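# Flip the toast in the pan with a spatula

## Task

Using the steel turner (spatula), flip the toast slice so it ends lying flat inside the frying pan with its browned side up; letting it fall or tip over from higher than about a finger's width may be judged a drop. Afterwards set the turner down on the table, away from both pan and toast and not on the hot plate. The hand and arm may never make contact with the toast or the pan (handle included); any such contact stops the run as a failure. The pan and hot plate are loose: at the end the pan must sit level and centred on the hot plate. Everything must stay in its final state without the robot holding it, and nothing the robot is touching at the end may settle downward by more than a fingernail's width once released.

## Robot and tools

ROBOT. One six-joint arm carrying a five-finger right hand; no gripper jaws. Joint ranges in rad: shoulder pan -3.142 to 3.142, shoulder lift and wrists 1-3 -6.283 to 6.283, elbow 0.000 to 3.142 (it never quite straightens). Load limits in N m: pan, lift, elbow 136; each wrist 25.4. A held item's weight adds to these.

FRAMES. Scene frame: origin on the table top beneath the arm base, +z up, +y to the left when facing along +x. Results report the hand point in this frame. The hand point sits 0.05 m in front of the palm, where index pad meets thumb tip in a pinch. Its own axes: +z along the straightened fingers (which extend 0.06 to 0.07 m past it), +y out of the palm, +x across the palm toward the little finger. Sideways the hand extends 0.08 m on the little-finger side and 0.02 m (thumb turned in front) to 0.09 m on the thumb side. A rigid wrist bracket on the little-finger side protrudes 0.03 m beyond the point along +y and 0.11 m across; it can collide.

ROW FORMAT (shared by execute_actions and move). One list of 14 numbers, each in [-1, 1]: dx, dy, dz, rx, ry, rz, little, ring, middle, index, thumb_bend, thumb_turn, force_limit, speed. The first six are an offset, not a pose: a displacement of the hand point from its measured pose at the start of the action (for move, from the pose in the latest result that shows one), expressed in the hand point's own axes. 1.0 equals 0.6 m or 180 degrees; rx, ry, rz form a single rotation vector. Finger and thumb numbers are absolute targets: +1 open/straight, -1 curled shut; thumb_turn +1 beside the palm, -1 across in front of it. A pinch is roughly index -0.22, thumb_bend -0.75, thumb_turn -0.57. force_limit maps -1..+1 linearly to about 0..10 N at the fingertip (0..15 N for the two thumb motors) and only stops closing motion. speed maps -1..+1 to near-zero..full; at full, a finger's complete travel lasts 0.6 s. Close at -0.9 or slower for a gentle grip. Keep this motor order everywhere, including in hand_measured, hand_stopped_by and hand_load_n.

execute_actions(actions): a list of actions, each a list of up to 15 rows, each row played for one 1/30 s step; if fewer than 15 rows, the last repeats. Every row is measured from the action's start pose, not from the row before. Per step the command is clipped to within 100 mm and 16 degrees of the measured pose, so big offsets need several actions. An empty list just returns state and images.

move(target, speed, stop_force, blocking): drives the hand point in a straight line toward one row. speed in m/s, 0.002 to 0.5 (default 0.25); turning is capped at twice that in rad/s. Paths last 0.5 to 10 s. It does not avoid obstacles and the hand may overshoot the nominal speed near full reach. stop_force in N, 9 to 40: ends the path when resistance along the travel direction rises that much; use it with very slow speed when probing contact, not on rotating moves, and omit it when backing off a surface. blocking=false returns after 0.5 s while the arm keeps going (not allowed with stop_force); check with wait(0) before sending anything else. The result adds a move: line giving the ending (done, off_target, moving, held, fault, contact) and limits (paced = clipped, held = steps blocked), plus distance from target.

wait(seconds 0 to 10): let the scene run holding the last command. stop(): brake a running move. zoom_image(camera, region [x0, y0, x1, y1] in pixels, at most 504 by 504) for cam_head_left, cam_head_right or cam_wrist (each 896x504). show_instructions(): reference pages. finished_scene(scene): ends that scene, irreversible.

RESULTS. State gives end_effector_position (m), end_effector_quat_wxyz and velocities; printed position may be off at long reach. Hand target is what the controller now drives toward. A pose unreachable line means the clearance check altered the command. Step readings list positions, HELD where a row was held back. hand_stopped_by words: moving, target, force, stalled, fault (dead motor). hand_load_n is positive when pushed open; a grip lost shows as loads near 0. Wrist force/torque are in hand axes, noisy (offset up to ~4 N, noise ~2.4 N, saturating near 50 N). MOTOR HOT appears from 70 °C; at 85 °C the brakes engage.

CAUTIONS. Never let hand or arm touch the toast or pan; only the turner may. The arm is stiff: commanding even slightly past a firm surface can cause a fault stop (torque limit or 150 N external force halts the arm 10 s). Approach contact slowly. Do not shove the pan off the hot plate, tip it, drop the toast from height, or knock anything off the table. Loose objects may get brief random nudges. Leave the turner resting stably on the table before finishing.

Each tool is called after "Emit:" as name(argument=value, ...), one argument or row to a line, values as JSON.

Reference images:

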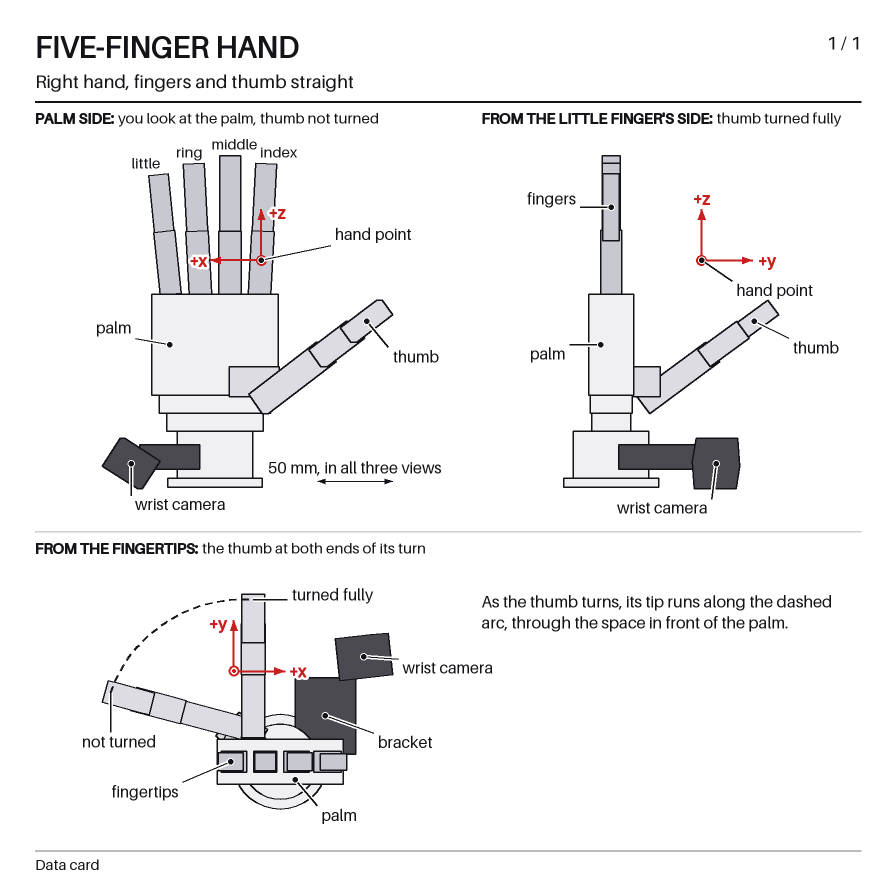

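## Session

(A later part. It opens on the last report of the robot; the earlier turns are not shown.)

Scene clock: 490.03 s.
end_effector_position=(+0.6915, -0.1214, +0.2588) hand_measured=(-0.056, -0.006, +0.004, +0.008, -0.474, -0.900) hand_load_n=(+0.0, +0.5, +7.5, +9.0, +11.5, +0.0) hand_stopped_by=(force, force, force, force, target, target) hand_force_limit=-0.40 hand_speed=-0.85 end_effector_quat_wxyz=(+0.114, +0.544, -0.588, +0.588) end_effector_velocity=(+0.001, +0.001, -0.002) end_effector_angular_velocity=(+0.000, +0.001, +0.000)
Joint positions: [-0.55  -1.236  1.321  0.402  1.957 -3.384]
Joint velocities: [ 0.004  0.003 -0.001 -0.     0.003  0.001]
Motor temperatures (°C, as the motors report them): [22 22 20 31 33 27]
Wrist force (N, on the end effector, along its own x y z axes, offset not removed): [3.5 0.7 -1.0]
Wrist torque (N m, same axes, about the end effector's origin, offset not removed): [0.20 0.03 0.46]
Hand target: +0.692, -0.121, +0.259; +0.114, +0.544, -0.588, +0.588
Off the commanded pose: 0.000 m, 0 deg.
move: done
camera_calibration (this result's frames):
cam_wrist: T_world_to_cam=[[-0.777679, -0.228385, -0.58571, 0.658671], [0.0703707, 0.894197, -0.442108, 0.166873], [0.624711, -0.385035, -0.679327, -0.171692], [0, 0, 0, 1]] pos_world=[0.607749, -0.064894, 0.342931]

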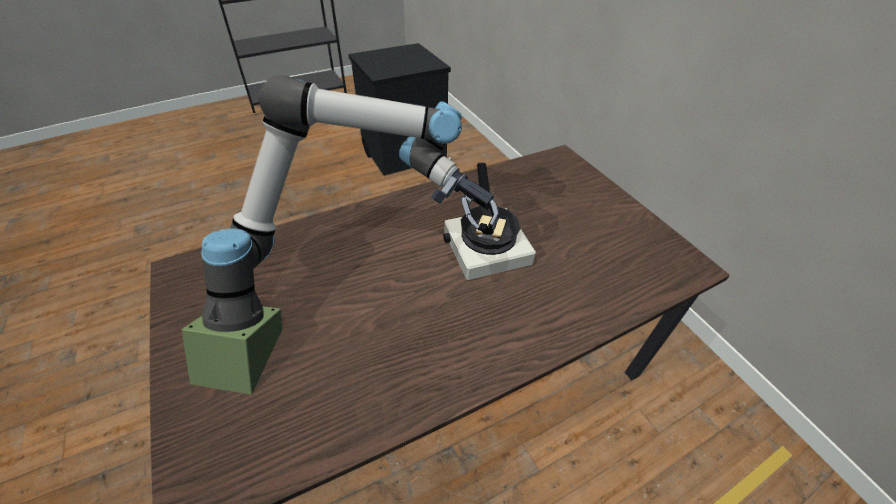

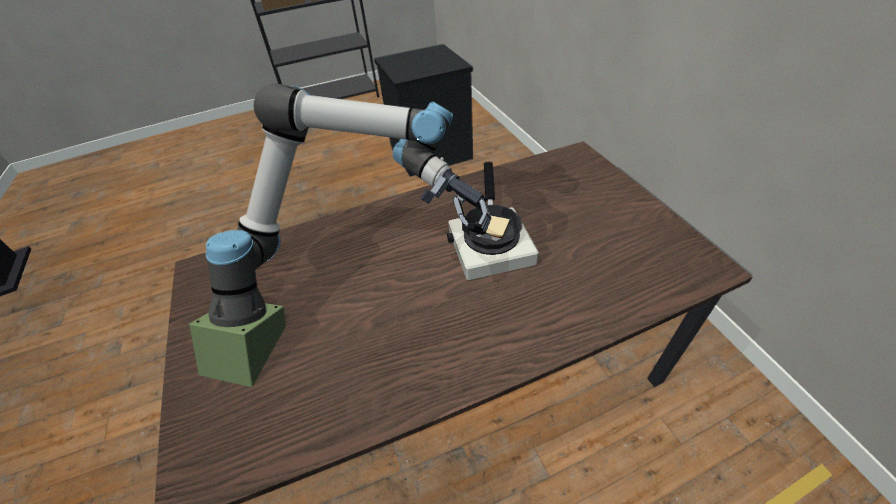

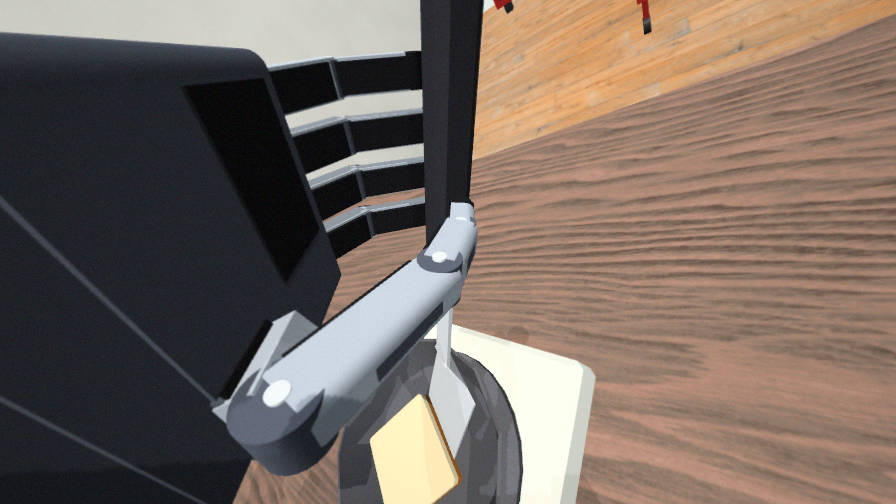

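Emit:
zoom_image(
  camera="cam_wrist",
  region=[340, 324, 540, 504],
)

Emit:
zoom_image(
  camera="cam_head_right",
  region=[440, 170, 550, 270],
)

Emit:
zoom_image(
  camera="cam_head_left",
  region=[435, 170, 545, 270],
)

Region (340, 324, 540, 504) of cam_wrist's 896x504 image, scaled by 2.520, with more detail than that image has; it fills the top 454 rows of this view, and the rest is white.

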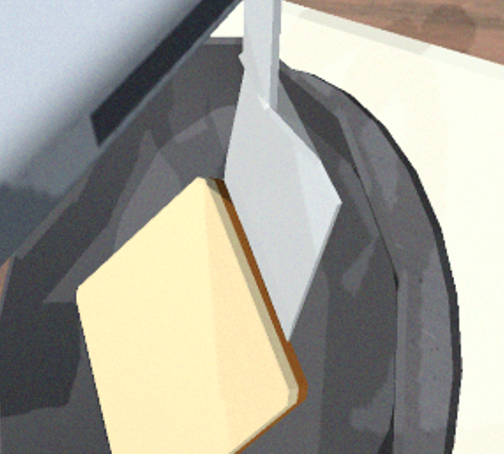

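Region (440, 170, 550, 270) of cam_head_right's 896x504 image, scaled by 4.582, with more detail than that image has; it fills the top 458 rows of this view, and the rest is white.

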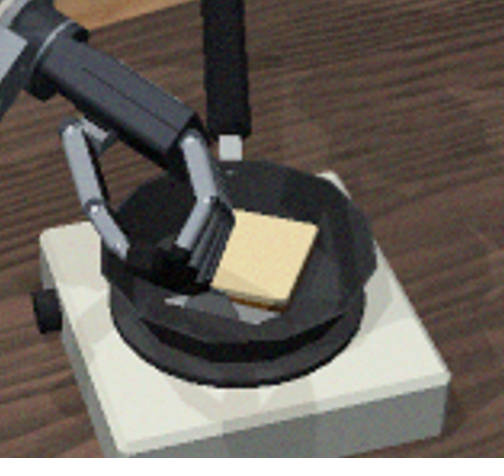

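Region (435, 170, 545, 270) of cam_head_left's 896x504 image, scaled by 4.582, with more detail than that image has; it fills the top 458 rows of this view, and the rest is white.

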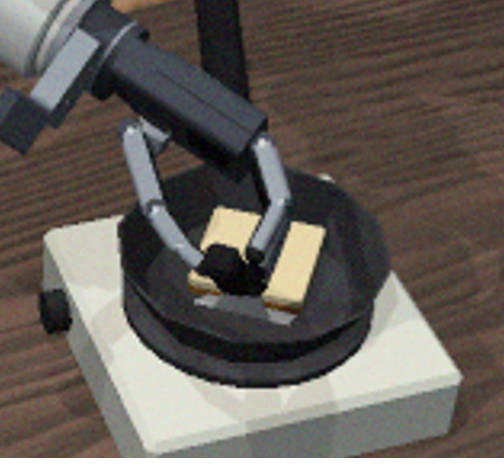

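Emit:
move(
  target=[-0.0021, 0.0483, 0.0200, 0.0023, -0.0147, 0.0359, -0.4, -0.4, -0.4, -0.4, -0.48, -0.9, -0.4, -0.85],
  speed=0.03,
)

Emit:
zoom_image(
  camera="cam_wrist",
  region=[360, 344, 520, 504],
)

Scene clock: 529.43 s.
end_effector_position=(+0.6758, -0.1387, +0.2381) hand_measured=(-0.056, -0.006, +0.004, +0.008, -0.474, -0.900) hand_load_n=(+0.0, +1.0, +7.5, +8.5, +11.5, +0.0) hand_stopped_by=(force, force, force, force, target, target) hand_force_limit=-0.40 hand_speed=-0.85 end_effector_quat_wxyz=(-0.065, -0.523, +0.618, -0.583) end_effector_velocity=(-0.001, -0.001, -0.001) end_effector_angular_velocity=(+0.004, -0.004, +0.001)
Joint positions: [-0.609 -1.273  1.441  0.311  1.858 -3.3  ]
Joint velocities: [-0.003 -0.002  0.007 -0.006 -0.006  0.003]
Motor temperatures (°C, as the motors report them): [22 22 20 31 33 27]
Wrist force (N, on the end effector, along its own x y z axes, offset not removed): [0.6 1.2 0.0]
Wrist torque (N m, same axes, about the end effector's origin, offset not removed): [0.45 -0.31 0.65]
Hand target: +0.676, -0.139, +0.238; -0.065, -0.523, +0.618, -0.583
Off the commanded pose: 0.000 m, 0 deg.
move: done
camera_calibration (this result's frames):
cam_wrist: T_world_to_cam=[[-0.726238, -0.172353, -0.665487, 0.622352], [0.103094, 0.929807, -0.353314, 0.13593], [0.679669, -0.325198, -0.657492, -0.216649], [0, 0, 0, 1]] pos_world=[0.585212, -0.0895784, 0.319748]

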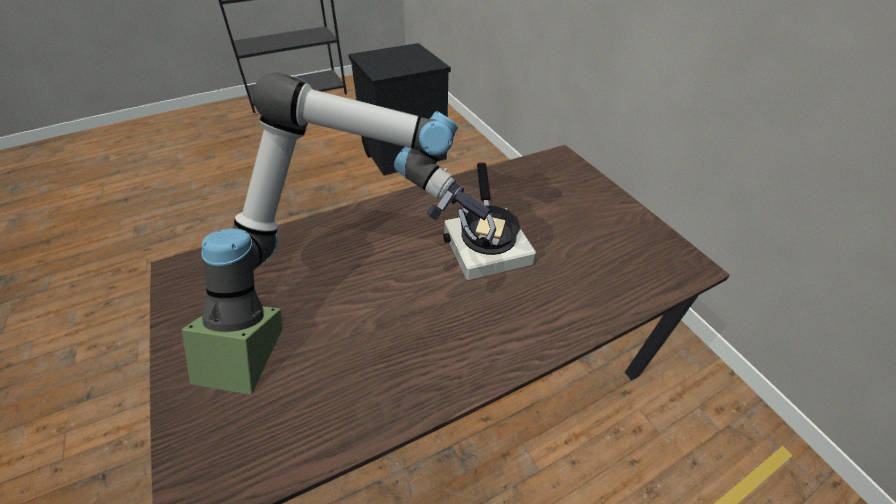

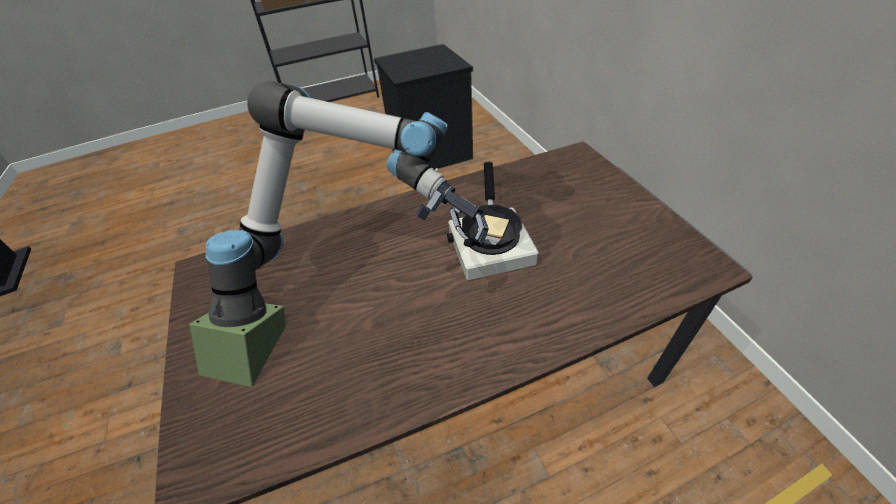

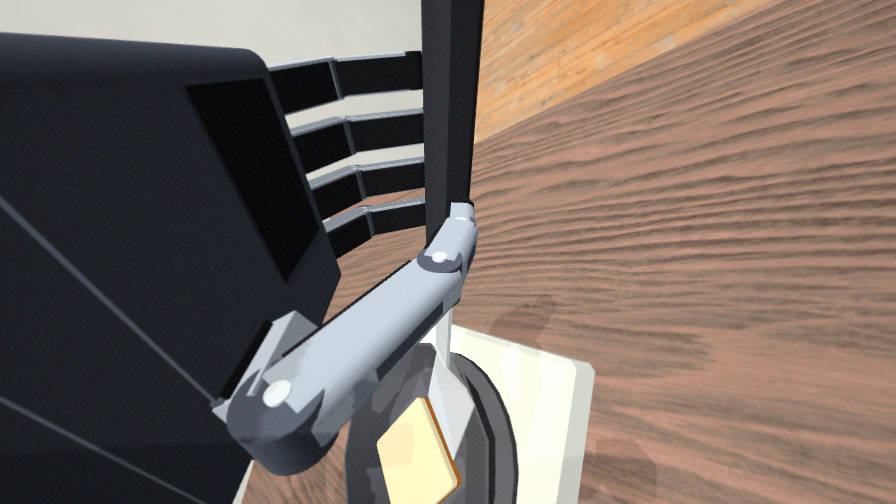

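Region (360, 344, 520, 504) of cam_wrist's 896x504 image, scaled by 3.150, with more detail than that image has.

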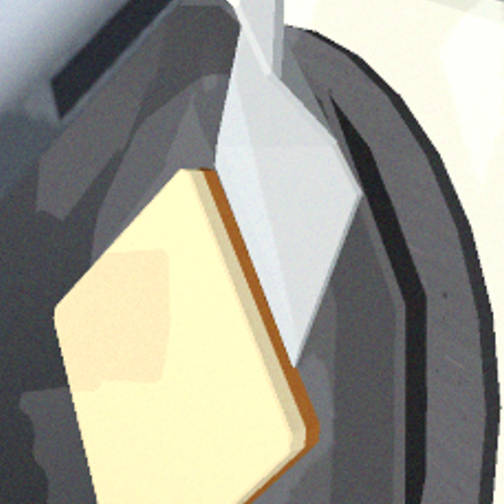

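Emit:
zoom_image(
  camera="cam_wrist",
  region=[410, 385, 490, 490],
)

Region (410, 385, 490, 490) of cam_wrist's 896x504 image, scaled by 4.800, with more detail than that image has; it fills the left 384 columns of this view, and the rest is white.

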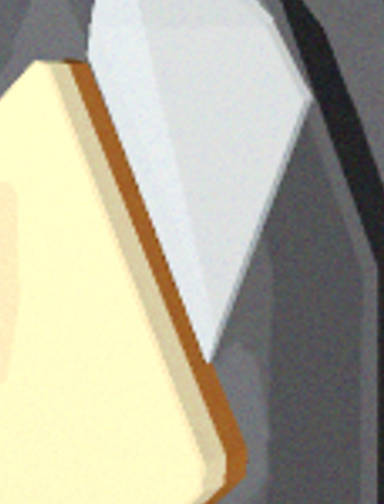

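Emit:
move(
  target=[0.0021, 0.0157, -0.0229, 0.0100, 0.0091, 0.0031, -0.4, -0.4, -0.4, -0.4, -0.48, -0.9, -0.4, -0.85],
  speed=0.02,
)

Emit:
zoom_image(
  camera="cam_wrist",
  region=[405, 380, 490, 490],
)

Scene clock: 547.90 s.
end_effector_position=(+0.6613, -0.1308, +0.2371) hand_measured=(-0.056, -0.006, +0.004, +0.008, -0.474, -0.900) hand_load_n=(+0.0, +0.5, +7.5, +9.0, +11.5, +0.5) hand_stopped_by=(force, force, force, force, target, target) hand_force_limit=-0.40 hand_speed=-0.85 end_effector_quat_wxyz=(-0.063, -0.513, +0.610, -0.600) end_effector_velocity=(-0.001, +0.001, +0.000) end_effector_angular_velocity=(-0.004, -0.004, +0.001)
Joint positions: [-0.593 -1.321  1.524  0.242  1.895 -3.294]
Joint velocities: [ 0.002 -0.005  0.009 -0.009  0.004 -0.   ]
Motor temperatures (°C, as the motors report them): [22 22 20 31 33 27]
Wrist force (N, on the end effector, along its own x y z axes, offset not removed): [0.3 -0.1 -1.9]
Wrist torque (N m, same axes, about the end effector's origin, offset not removed): [0.33 -0.09 0.45]
Hand target: +0.661, -0.131, +0.237; -0.063, -0.513, +0.610, -0.600
Off the commanded pose: 0.000 m, 0 deg.
move: done
camera_calibration (this result's frames):
cam_wrist: T_world_to_cam=[[-0.704793, -0.191985, -0.682942, 0.599915], [0.114714, 0.919173, -0.376777, 0.126229], [0.700077, -0.343893, -0.625803, -0.228345], [0, 0, 0, 1]] pos_world=[0.568194, -0.0793778, 0.314368]

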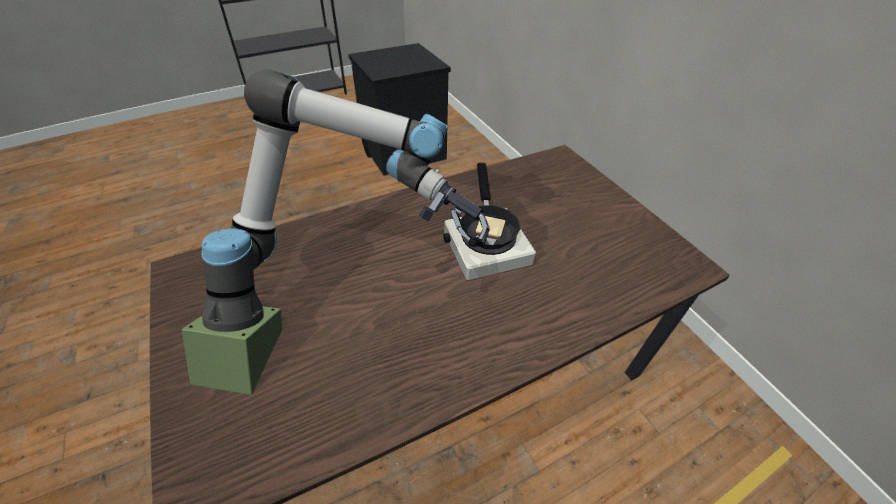

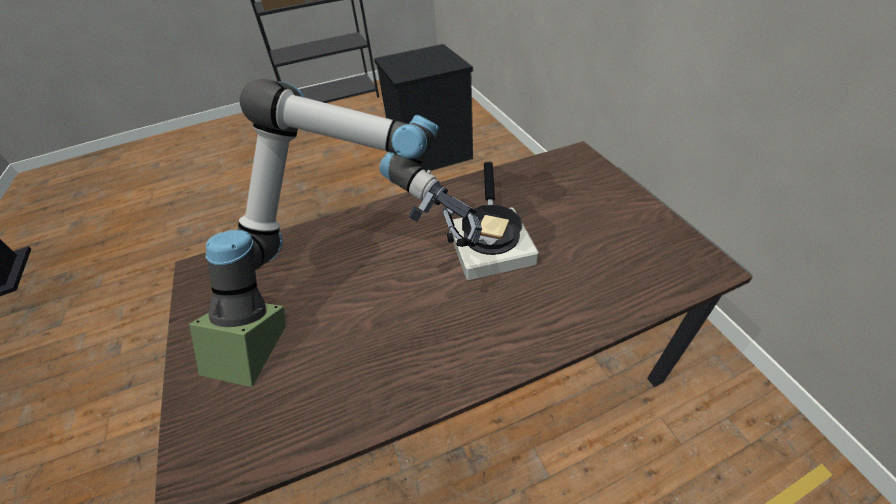

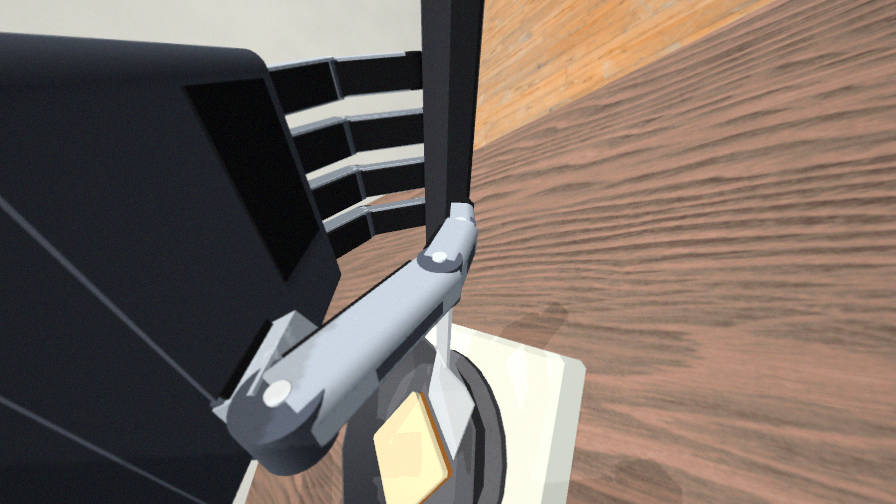

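Region (405, 380, 490, 490) of cam_wrist's 896x504 image, scaled by 4.582, with more detail than that image has; it fills the left 389 columns of this view, and the rest is white.

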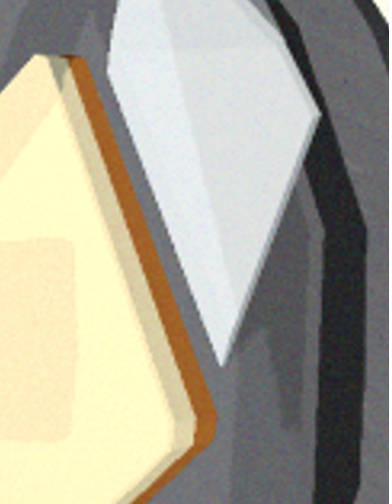

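Emit:
move(
  target=[-0.00533, -0.00161, -0.00044, 0, 0, 0, -0.4, -0.4, -0.4, -0.4, -0.48, -0.9, -0.4, -0.85],
  speed=0.008,
)

Emit:
zoom_image(
  camera="cam_wrist",
  region=[405, 380, 490, 490],
)

Scene clock: 557.33 s.
end_effector_position=(+0.6633, -0.1286, +0.2356) hand_measured=(-0.056, -0.006, +0.004, +0.008, -0.474, -0.900) hand_load_n=(+0.0, +1.0, +7.5, +8.5, +11.5, +0.0) hand_stopped_by=(force, force, force, force, target, target) hand_force_limit=-0.40 hand_speed=-0.85 end_effector_quat_wxyz=(-0.063, -0.513, +0.610, -0.600) end_effector_velocity=(+0.001, +0.000, -0.000) end_effector_angular_velocity=(-0.002, +0.001, +0.000)
Joint positions: [-0.586 -1.317  1.518  0.244  1.902 -3.291]
Joint velocities: [ 0.002  0.002 -0.002  0.     0.002 -0.001]
Motor temperatures (°C, as the motors report them): [22 22 20 31 33 27]
Wrist force (N, on the end effector, along its own x y z axes, offset not removed): [3.3 1.7 -0.7]
Wrist torque (N m, same axes, about the end effector's origin, offset not removed): [0.50 -0.19 0.56]
Hand target: +0.663, -0.129, +0.236; -0.063, -0.513, +0.610, -0.600
Off the commanded pose: 0.000 m, 0 deg.
move: done
camera_calibration (this result's frames):
cam_wrist: T_world_to_cam=[[-0.704777, -0.191994, -0.682956, 0.600708], [0.114716, 0.919172, -0.37678, 0.123487], [0.700093, -0.343892, -0.625786, -0.229899], [0, 0, 0, 1]] pos_world=[0.57015, -0.0772335, 0.312917]

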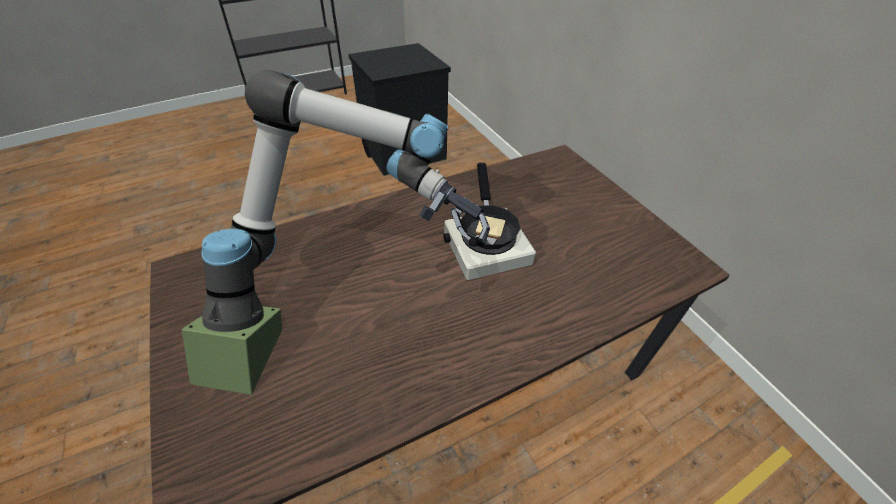

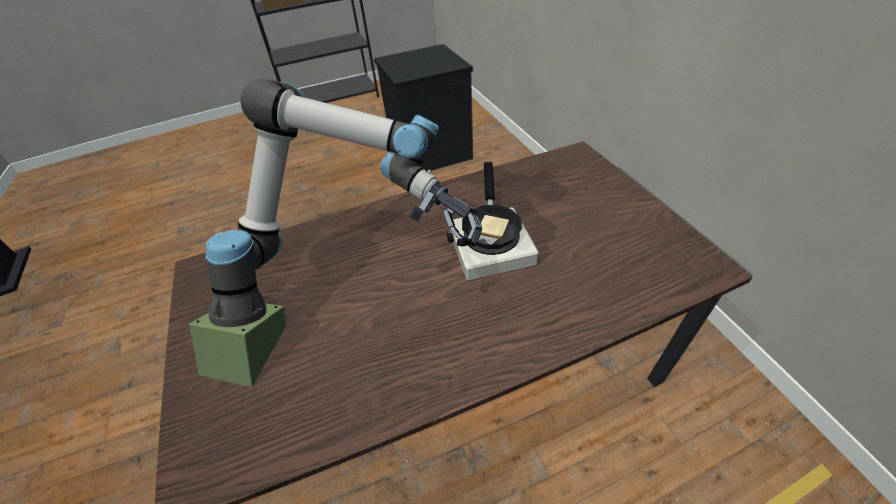

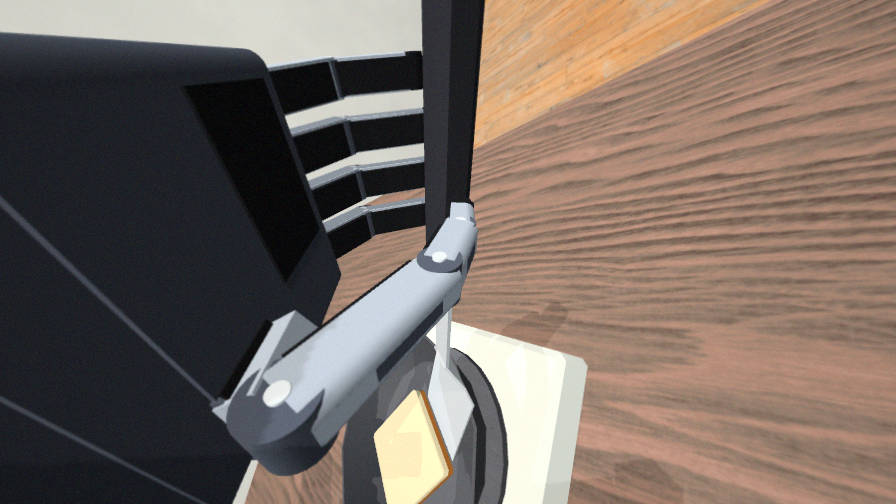

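Region (405, 380, 490, 490) of cam_wrist's 896x504 image, scaled by 4.582, with more detail than that image has; it fills the left 389 columns of this view, and the rest is white.

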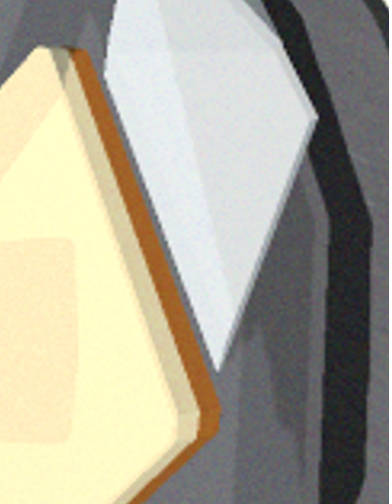

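Emit:
move(
  target=[-0.0060, -0.00546, -0.00186, 0, 0, 0, -0.4, -0.4, -0.4, -0.4, -0.48, -0.9, -0.4, -0.85],
  speed=0.006,
)

Emit:
zoom_image(
  camera="cam_wrist",
  region=[405, 380, 490, 490],
)

Scene clock: 562.20 s.
end_effector_position=(+0.6666, -0.1250, +0.2356) hand_measured=(-0.056, -0.006, +0.004, +0.008, -0.474, -0.900) hand_load_n=(+0.0, +1.0, +7.5, +8.5, +11.5, +0.0) hand_stopped_by=(force, force, force, force, target, target) hand_force_limit=-0.40 hand_speed=-0.85 end_effector_quat_wxyz=(-0.063, -0.513, +0.610, -0.600) end_effector_velocity=(+0.001, +0.001, -0.000) end_effector_angular_velocity=(+0.000, -0.000, +0.002)
Joint positions: [-0.577 -1.311  1.506  0.253  1.91  -3.287]
Joint velocities: [ 0.002  0.001 -0.002  0.001  0.     0.001]
Motor temperatures (°C, as the motors report them): [22 22 20 31 33 27]
Wrist force (N, on the end effector, along its own x y z axes, offset not removed): [1.5 0.9 -0.2]
Wrist torque (N m, same axes, about the end effector's origin, offset not removed): [0.32 0.08 0.50]
Hand target: +0.667, -0.125, +0.236; -0.063, -0.513, +0.610, -0.600
Off the commanded pose: 0.000 m, 0 deg.
move: done
camera_calibration (this result's frames):
cam_wrist: T_world_to_cam=[[-0.704771, -0.191995, -0.682961, 0.603731], [0.114708, 0.919176, -0.376772, 0.119784], [0.7001, -0.343879, -0.625785, -0.230976], [0, 0, 0, 1]] pos_world=[0.573458, -0.0736166, 0.312915]

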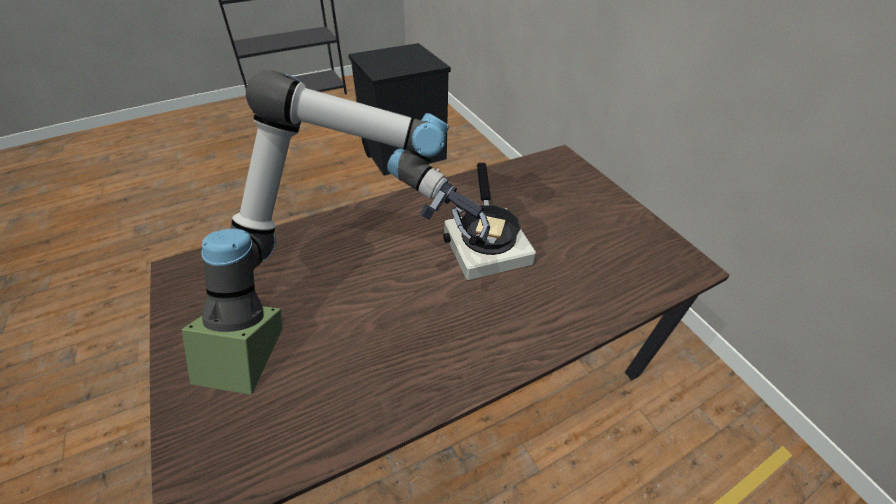

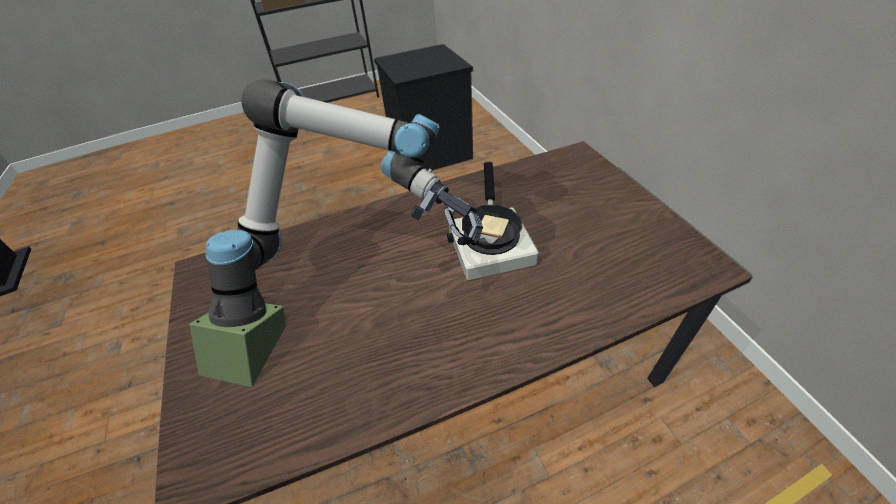

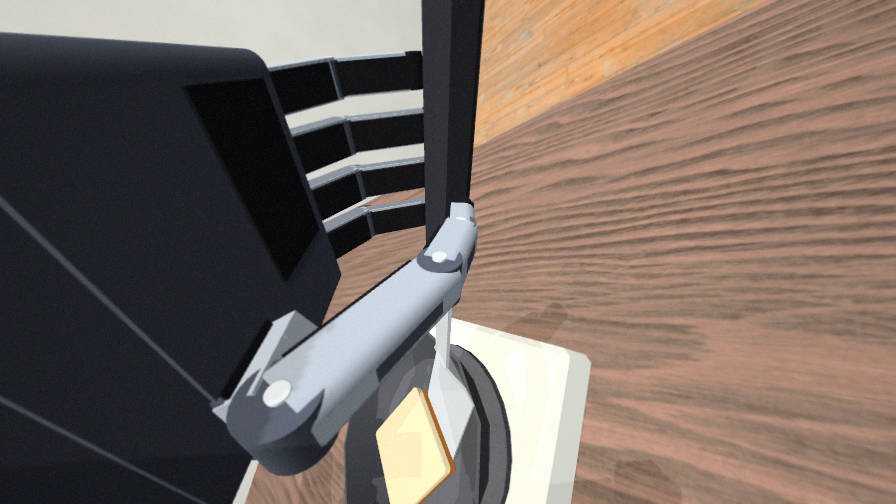

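Region (405, 380, 490, 490) of cam_wrist's 896x504 image, scaled by 4.582, with more detail than that image has; it fills the left 389 columns of this view, and the rest is white.

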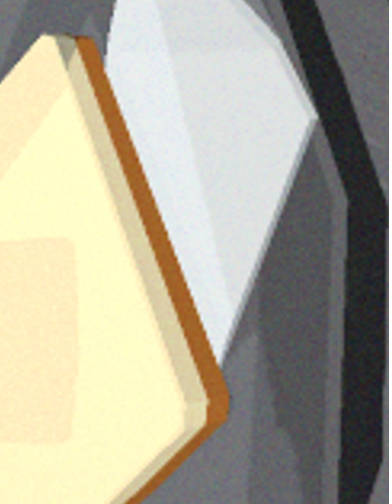

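Emit:
move(
  target=[-0.0072, -0.00655, -0.00224, 0, 0, 0, -0.4, -0.4, -0.4, -0.4, -0.48, -0.9, -0.4, -0.85],
  speed=0.006,
)

Emit:
zoom_image(
  camera="cam_wrist",
  region=[405, 380, 490, 490],
)

Emit:
zoom_image(
  camera="cam_wrist",
  region=[340, 324, 540, 504],
)

Scene clock: 565.97 s.
end_effector_position=(+0.6706, -0.1207, +0.2356) hand_measured=(-0.056, -0.006, +0.004, +0.008, -0.474, -0.900) hand_load_n=(+0.0, +1.0, +7.5, +8.5, +11.5, +0.0) hand_stopped_by=(force, force, force, force, target, target) hand_force_limit=-0.40 hand_speed=-0.85 end_effector_quat_wxyz=(-0.063, -0.513, +0.610, -0.600) end_effector_velocity=(+0.001, +0.001, -0.000) end_effector_angular_velocity=(-0.000, +0.000, +0.001)
Joint positions: [-0.566 -1.305  1.49   0.263  1.92  -3.282]
Joint velocities: [ 0.003  0.001 -0.002  0.001  0.002  0.001]
Motor temperatures (°C, as the motors report them): [22 22 20 31 33 27]
Wrist force (N, on the end effector, along its own x y z axes, offset not removed): [3.4 1.5 -0.2]
Wrist torque (N m, same axes, about the end effector's origin, offset not removed): [0.32 -0.34 0.58]
Hand target: +0.671, -0.121, +0.236; -0.063, -0.513, +0.610, -0.600
Off the commanded pose: 0.000 m, 0 deg.
move: done
camera_calibration (this result's frames):
cam_wrist: T_world_to_cam=[[-0.704764, -0.191996, -0.682968, 0.60737], [0.114702, 0.919181, -0.376763, 0.115324], [0.700108, -0.343867, -0.625783, -0.232267], [0, 0, 0, 1]] pos_world=[0.577436, -0.0692601, 0.312916]

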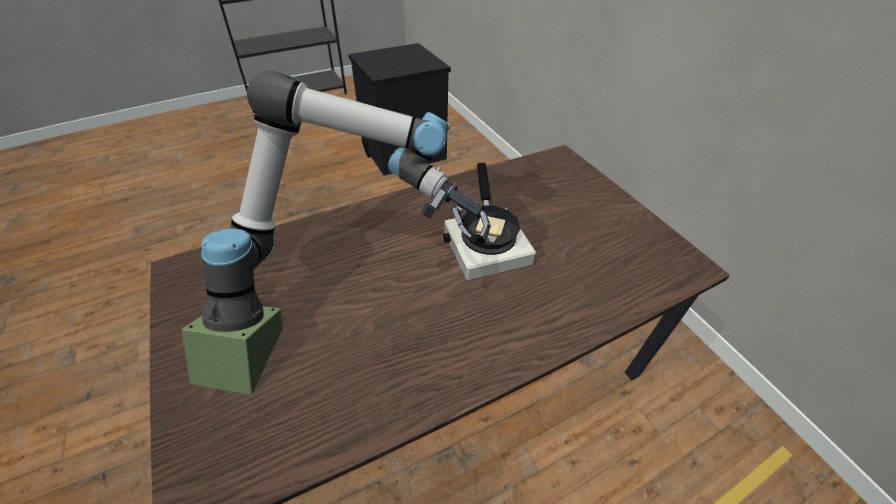

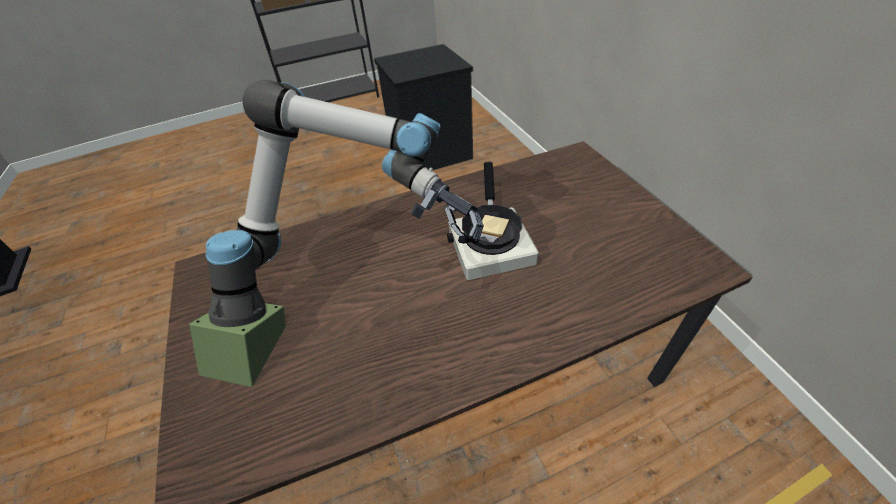

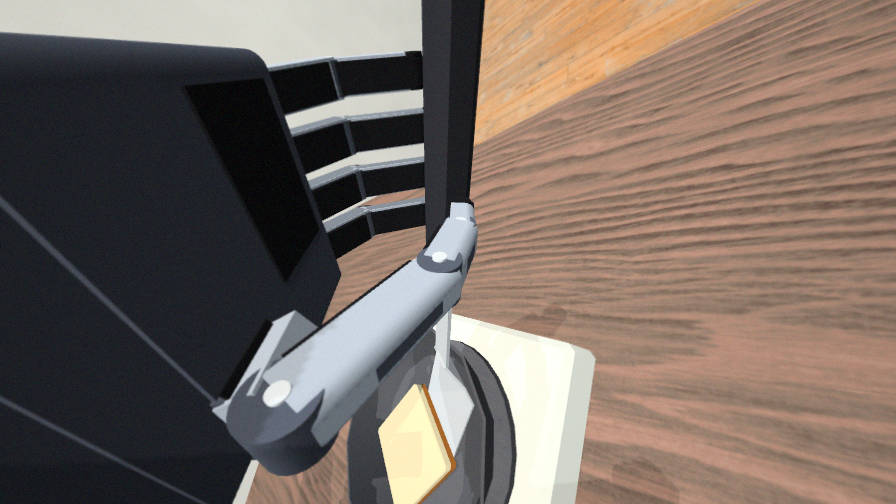

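Region (405, 380, 490, 490) of cam_wrist's 896x504 image, scaled by 4.582, with more detail than that image has; it fills the left 389 columns of this view, and the rest is white.

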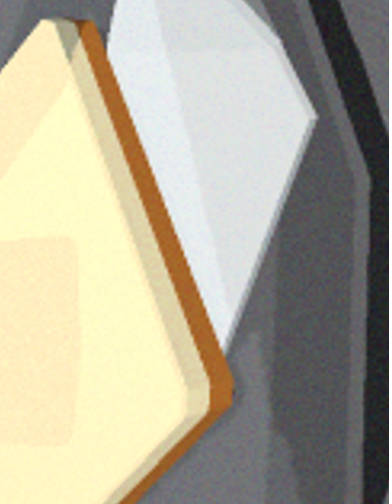

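Region (340, 324, 540, 504) of cam_wrist's 896x504 image, scaled by 2.520, with more detail than that image has; it fills the top 454 rows of this view, and the rest is white.

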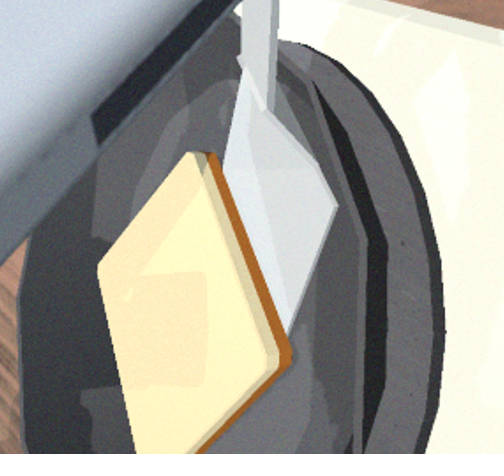

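Emit:
move(
  target=[-0.0120, -0.0109, -0.0037, 0, 0, 0, -0.45, -0.4, -0.4, -0.4, -0.48, -0.9, -0.6, -0.9],
  speed=0.008,
)

Emit:
zoom_image(
  camera="cam_wrist",
  region=[340, 324, 540, 504],
)

Scene clock: 610.90 s.
end_effector_position=(+0.6772, -0.1134, +0.2356) hand_measured=(-0.088, -0.006, +0.004, +0.008, -0.474, -0.900) hand_load_n=(+1.5, +0.0, +7.0, +9.0, +11.5, +0.5) hand_stopped_by=(force, force, force, force, target, target) hand_force_limit=-0.60 hand_speed=-0.90 end_effector_quat_wxyz=(-0.063, -0.513, +0.610, -0.600) end_effector_velocity=(+0.001, +0.002, -0.000) end_effector_angular_velocity=(+0.000, +0.001, +0.001)
Joint positions: [-0.548 -1.294  1.464  0.281  1.936 -3.274]
Joint velocities: [ 0.004  0.002 -0.004  0.003  0.002  0.001]
Motor temperatures (°C, as the motors report them): [22 22 20 31 33 27]
Wrist force (N, on the end effector, along its own x y z axes, offset not removed): [2.0 -0.6 -0.9]
Wrist torque (N m, same axes, about the end effector's origin, offset not removed): [-0.02 -0.17 0.44]
Hand target: +0.677, -0.113, +0.236; -0.063, -0.513, +0.610, -0.600
Off the commanded pose: 0.000 m, 0 deg.
move: done
camera_calibration (this result's frames):
cam_wrist: T_world_to_cam=[[-0.704754, -0.191995, -0.682978, 0.613445], [0.114694, 0.919188, -0.376748, 0.107879], [0.700119, -0.343848, -0.625781, -0.234441], [0, 0, 0, 1]] pos_world=[0.584092, -0.0619949, 0.312905]

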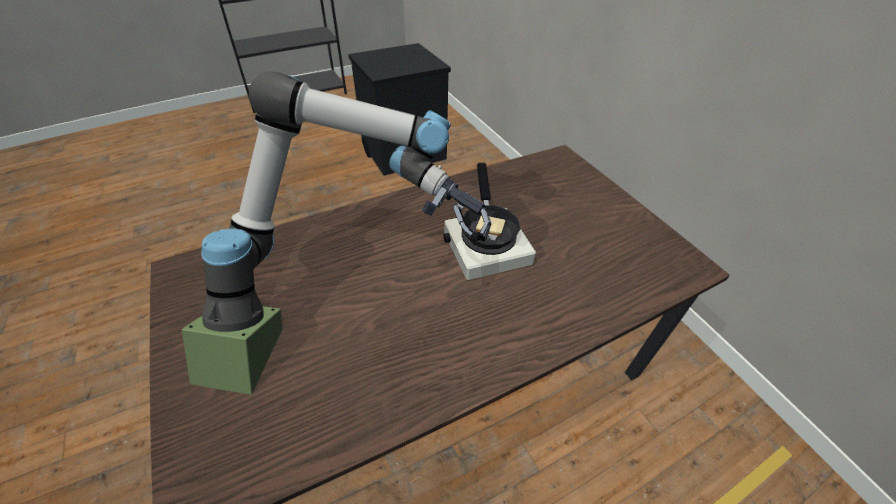

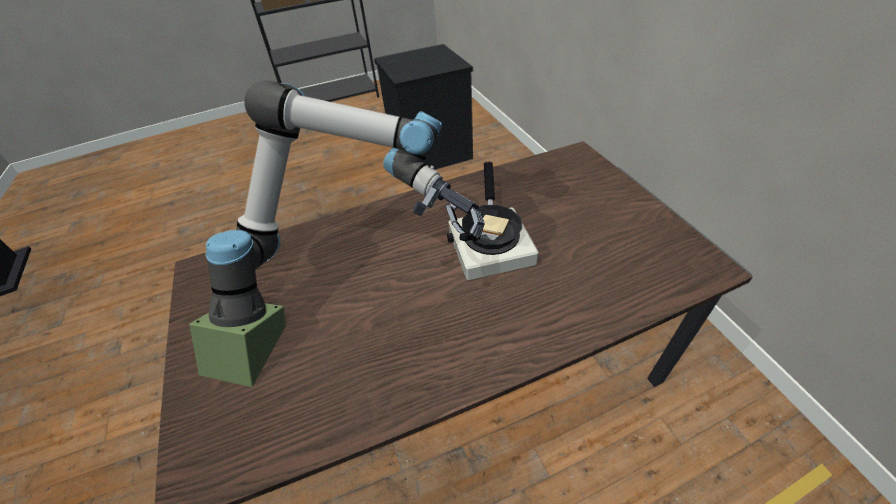

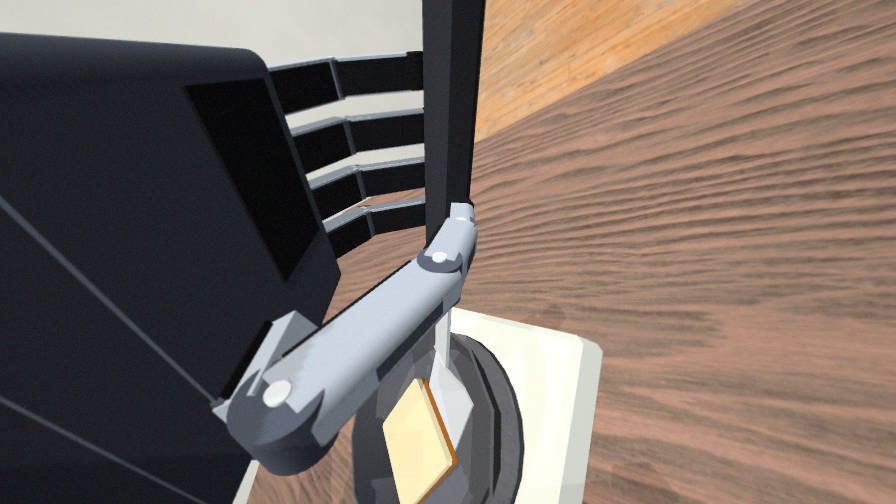

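Region (340, 324, 540, 504) of cam_wrist's 896x504 image, scaled by 2.520, with more detail than that image has; it fills the top 454 rows of this view, and the rest is white.

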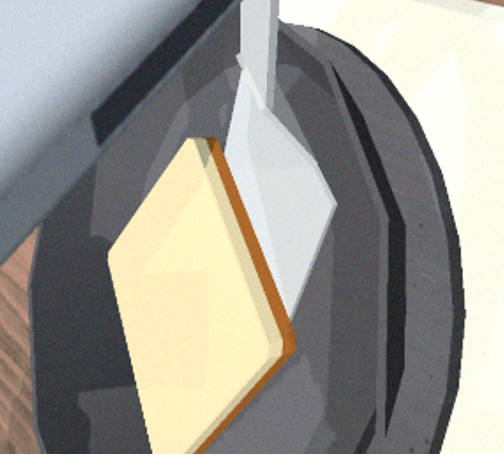

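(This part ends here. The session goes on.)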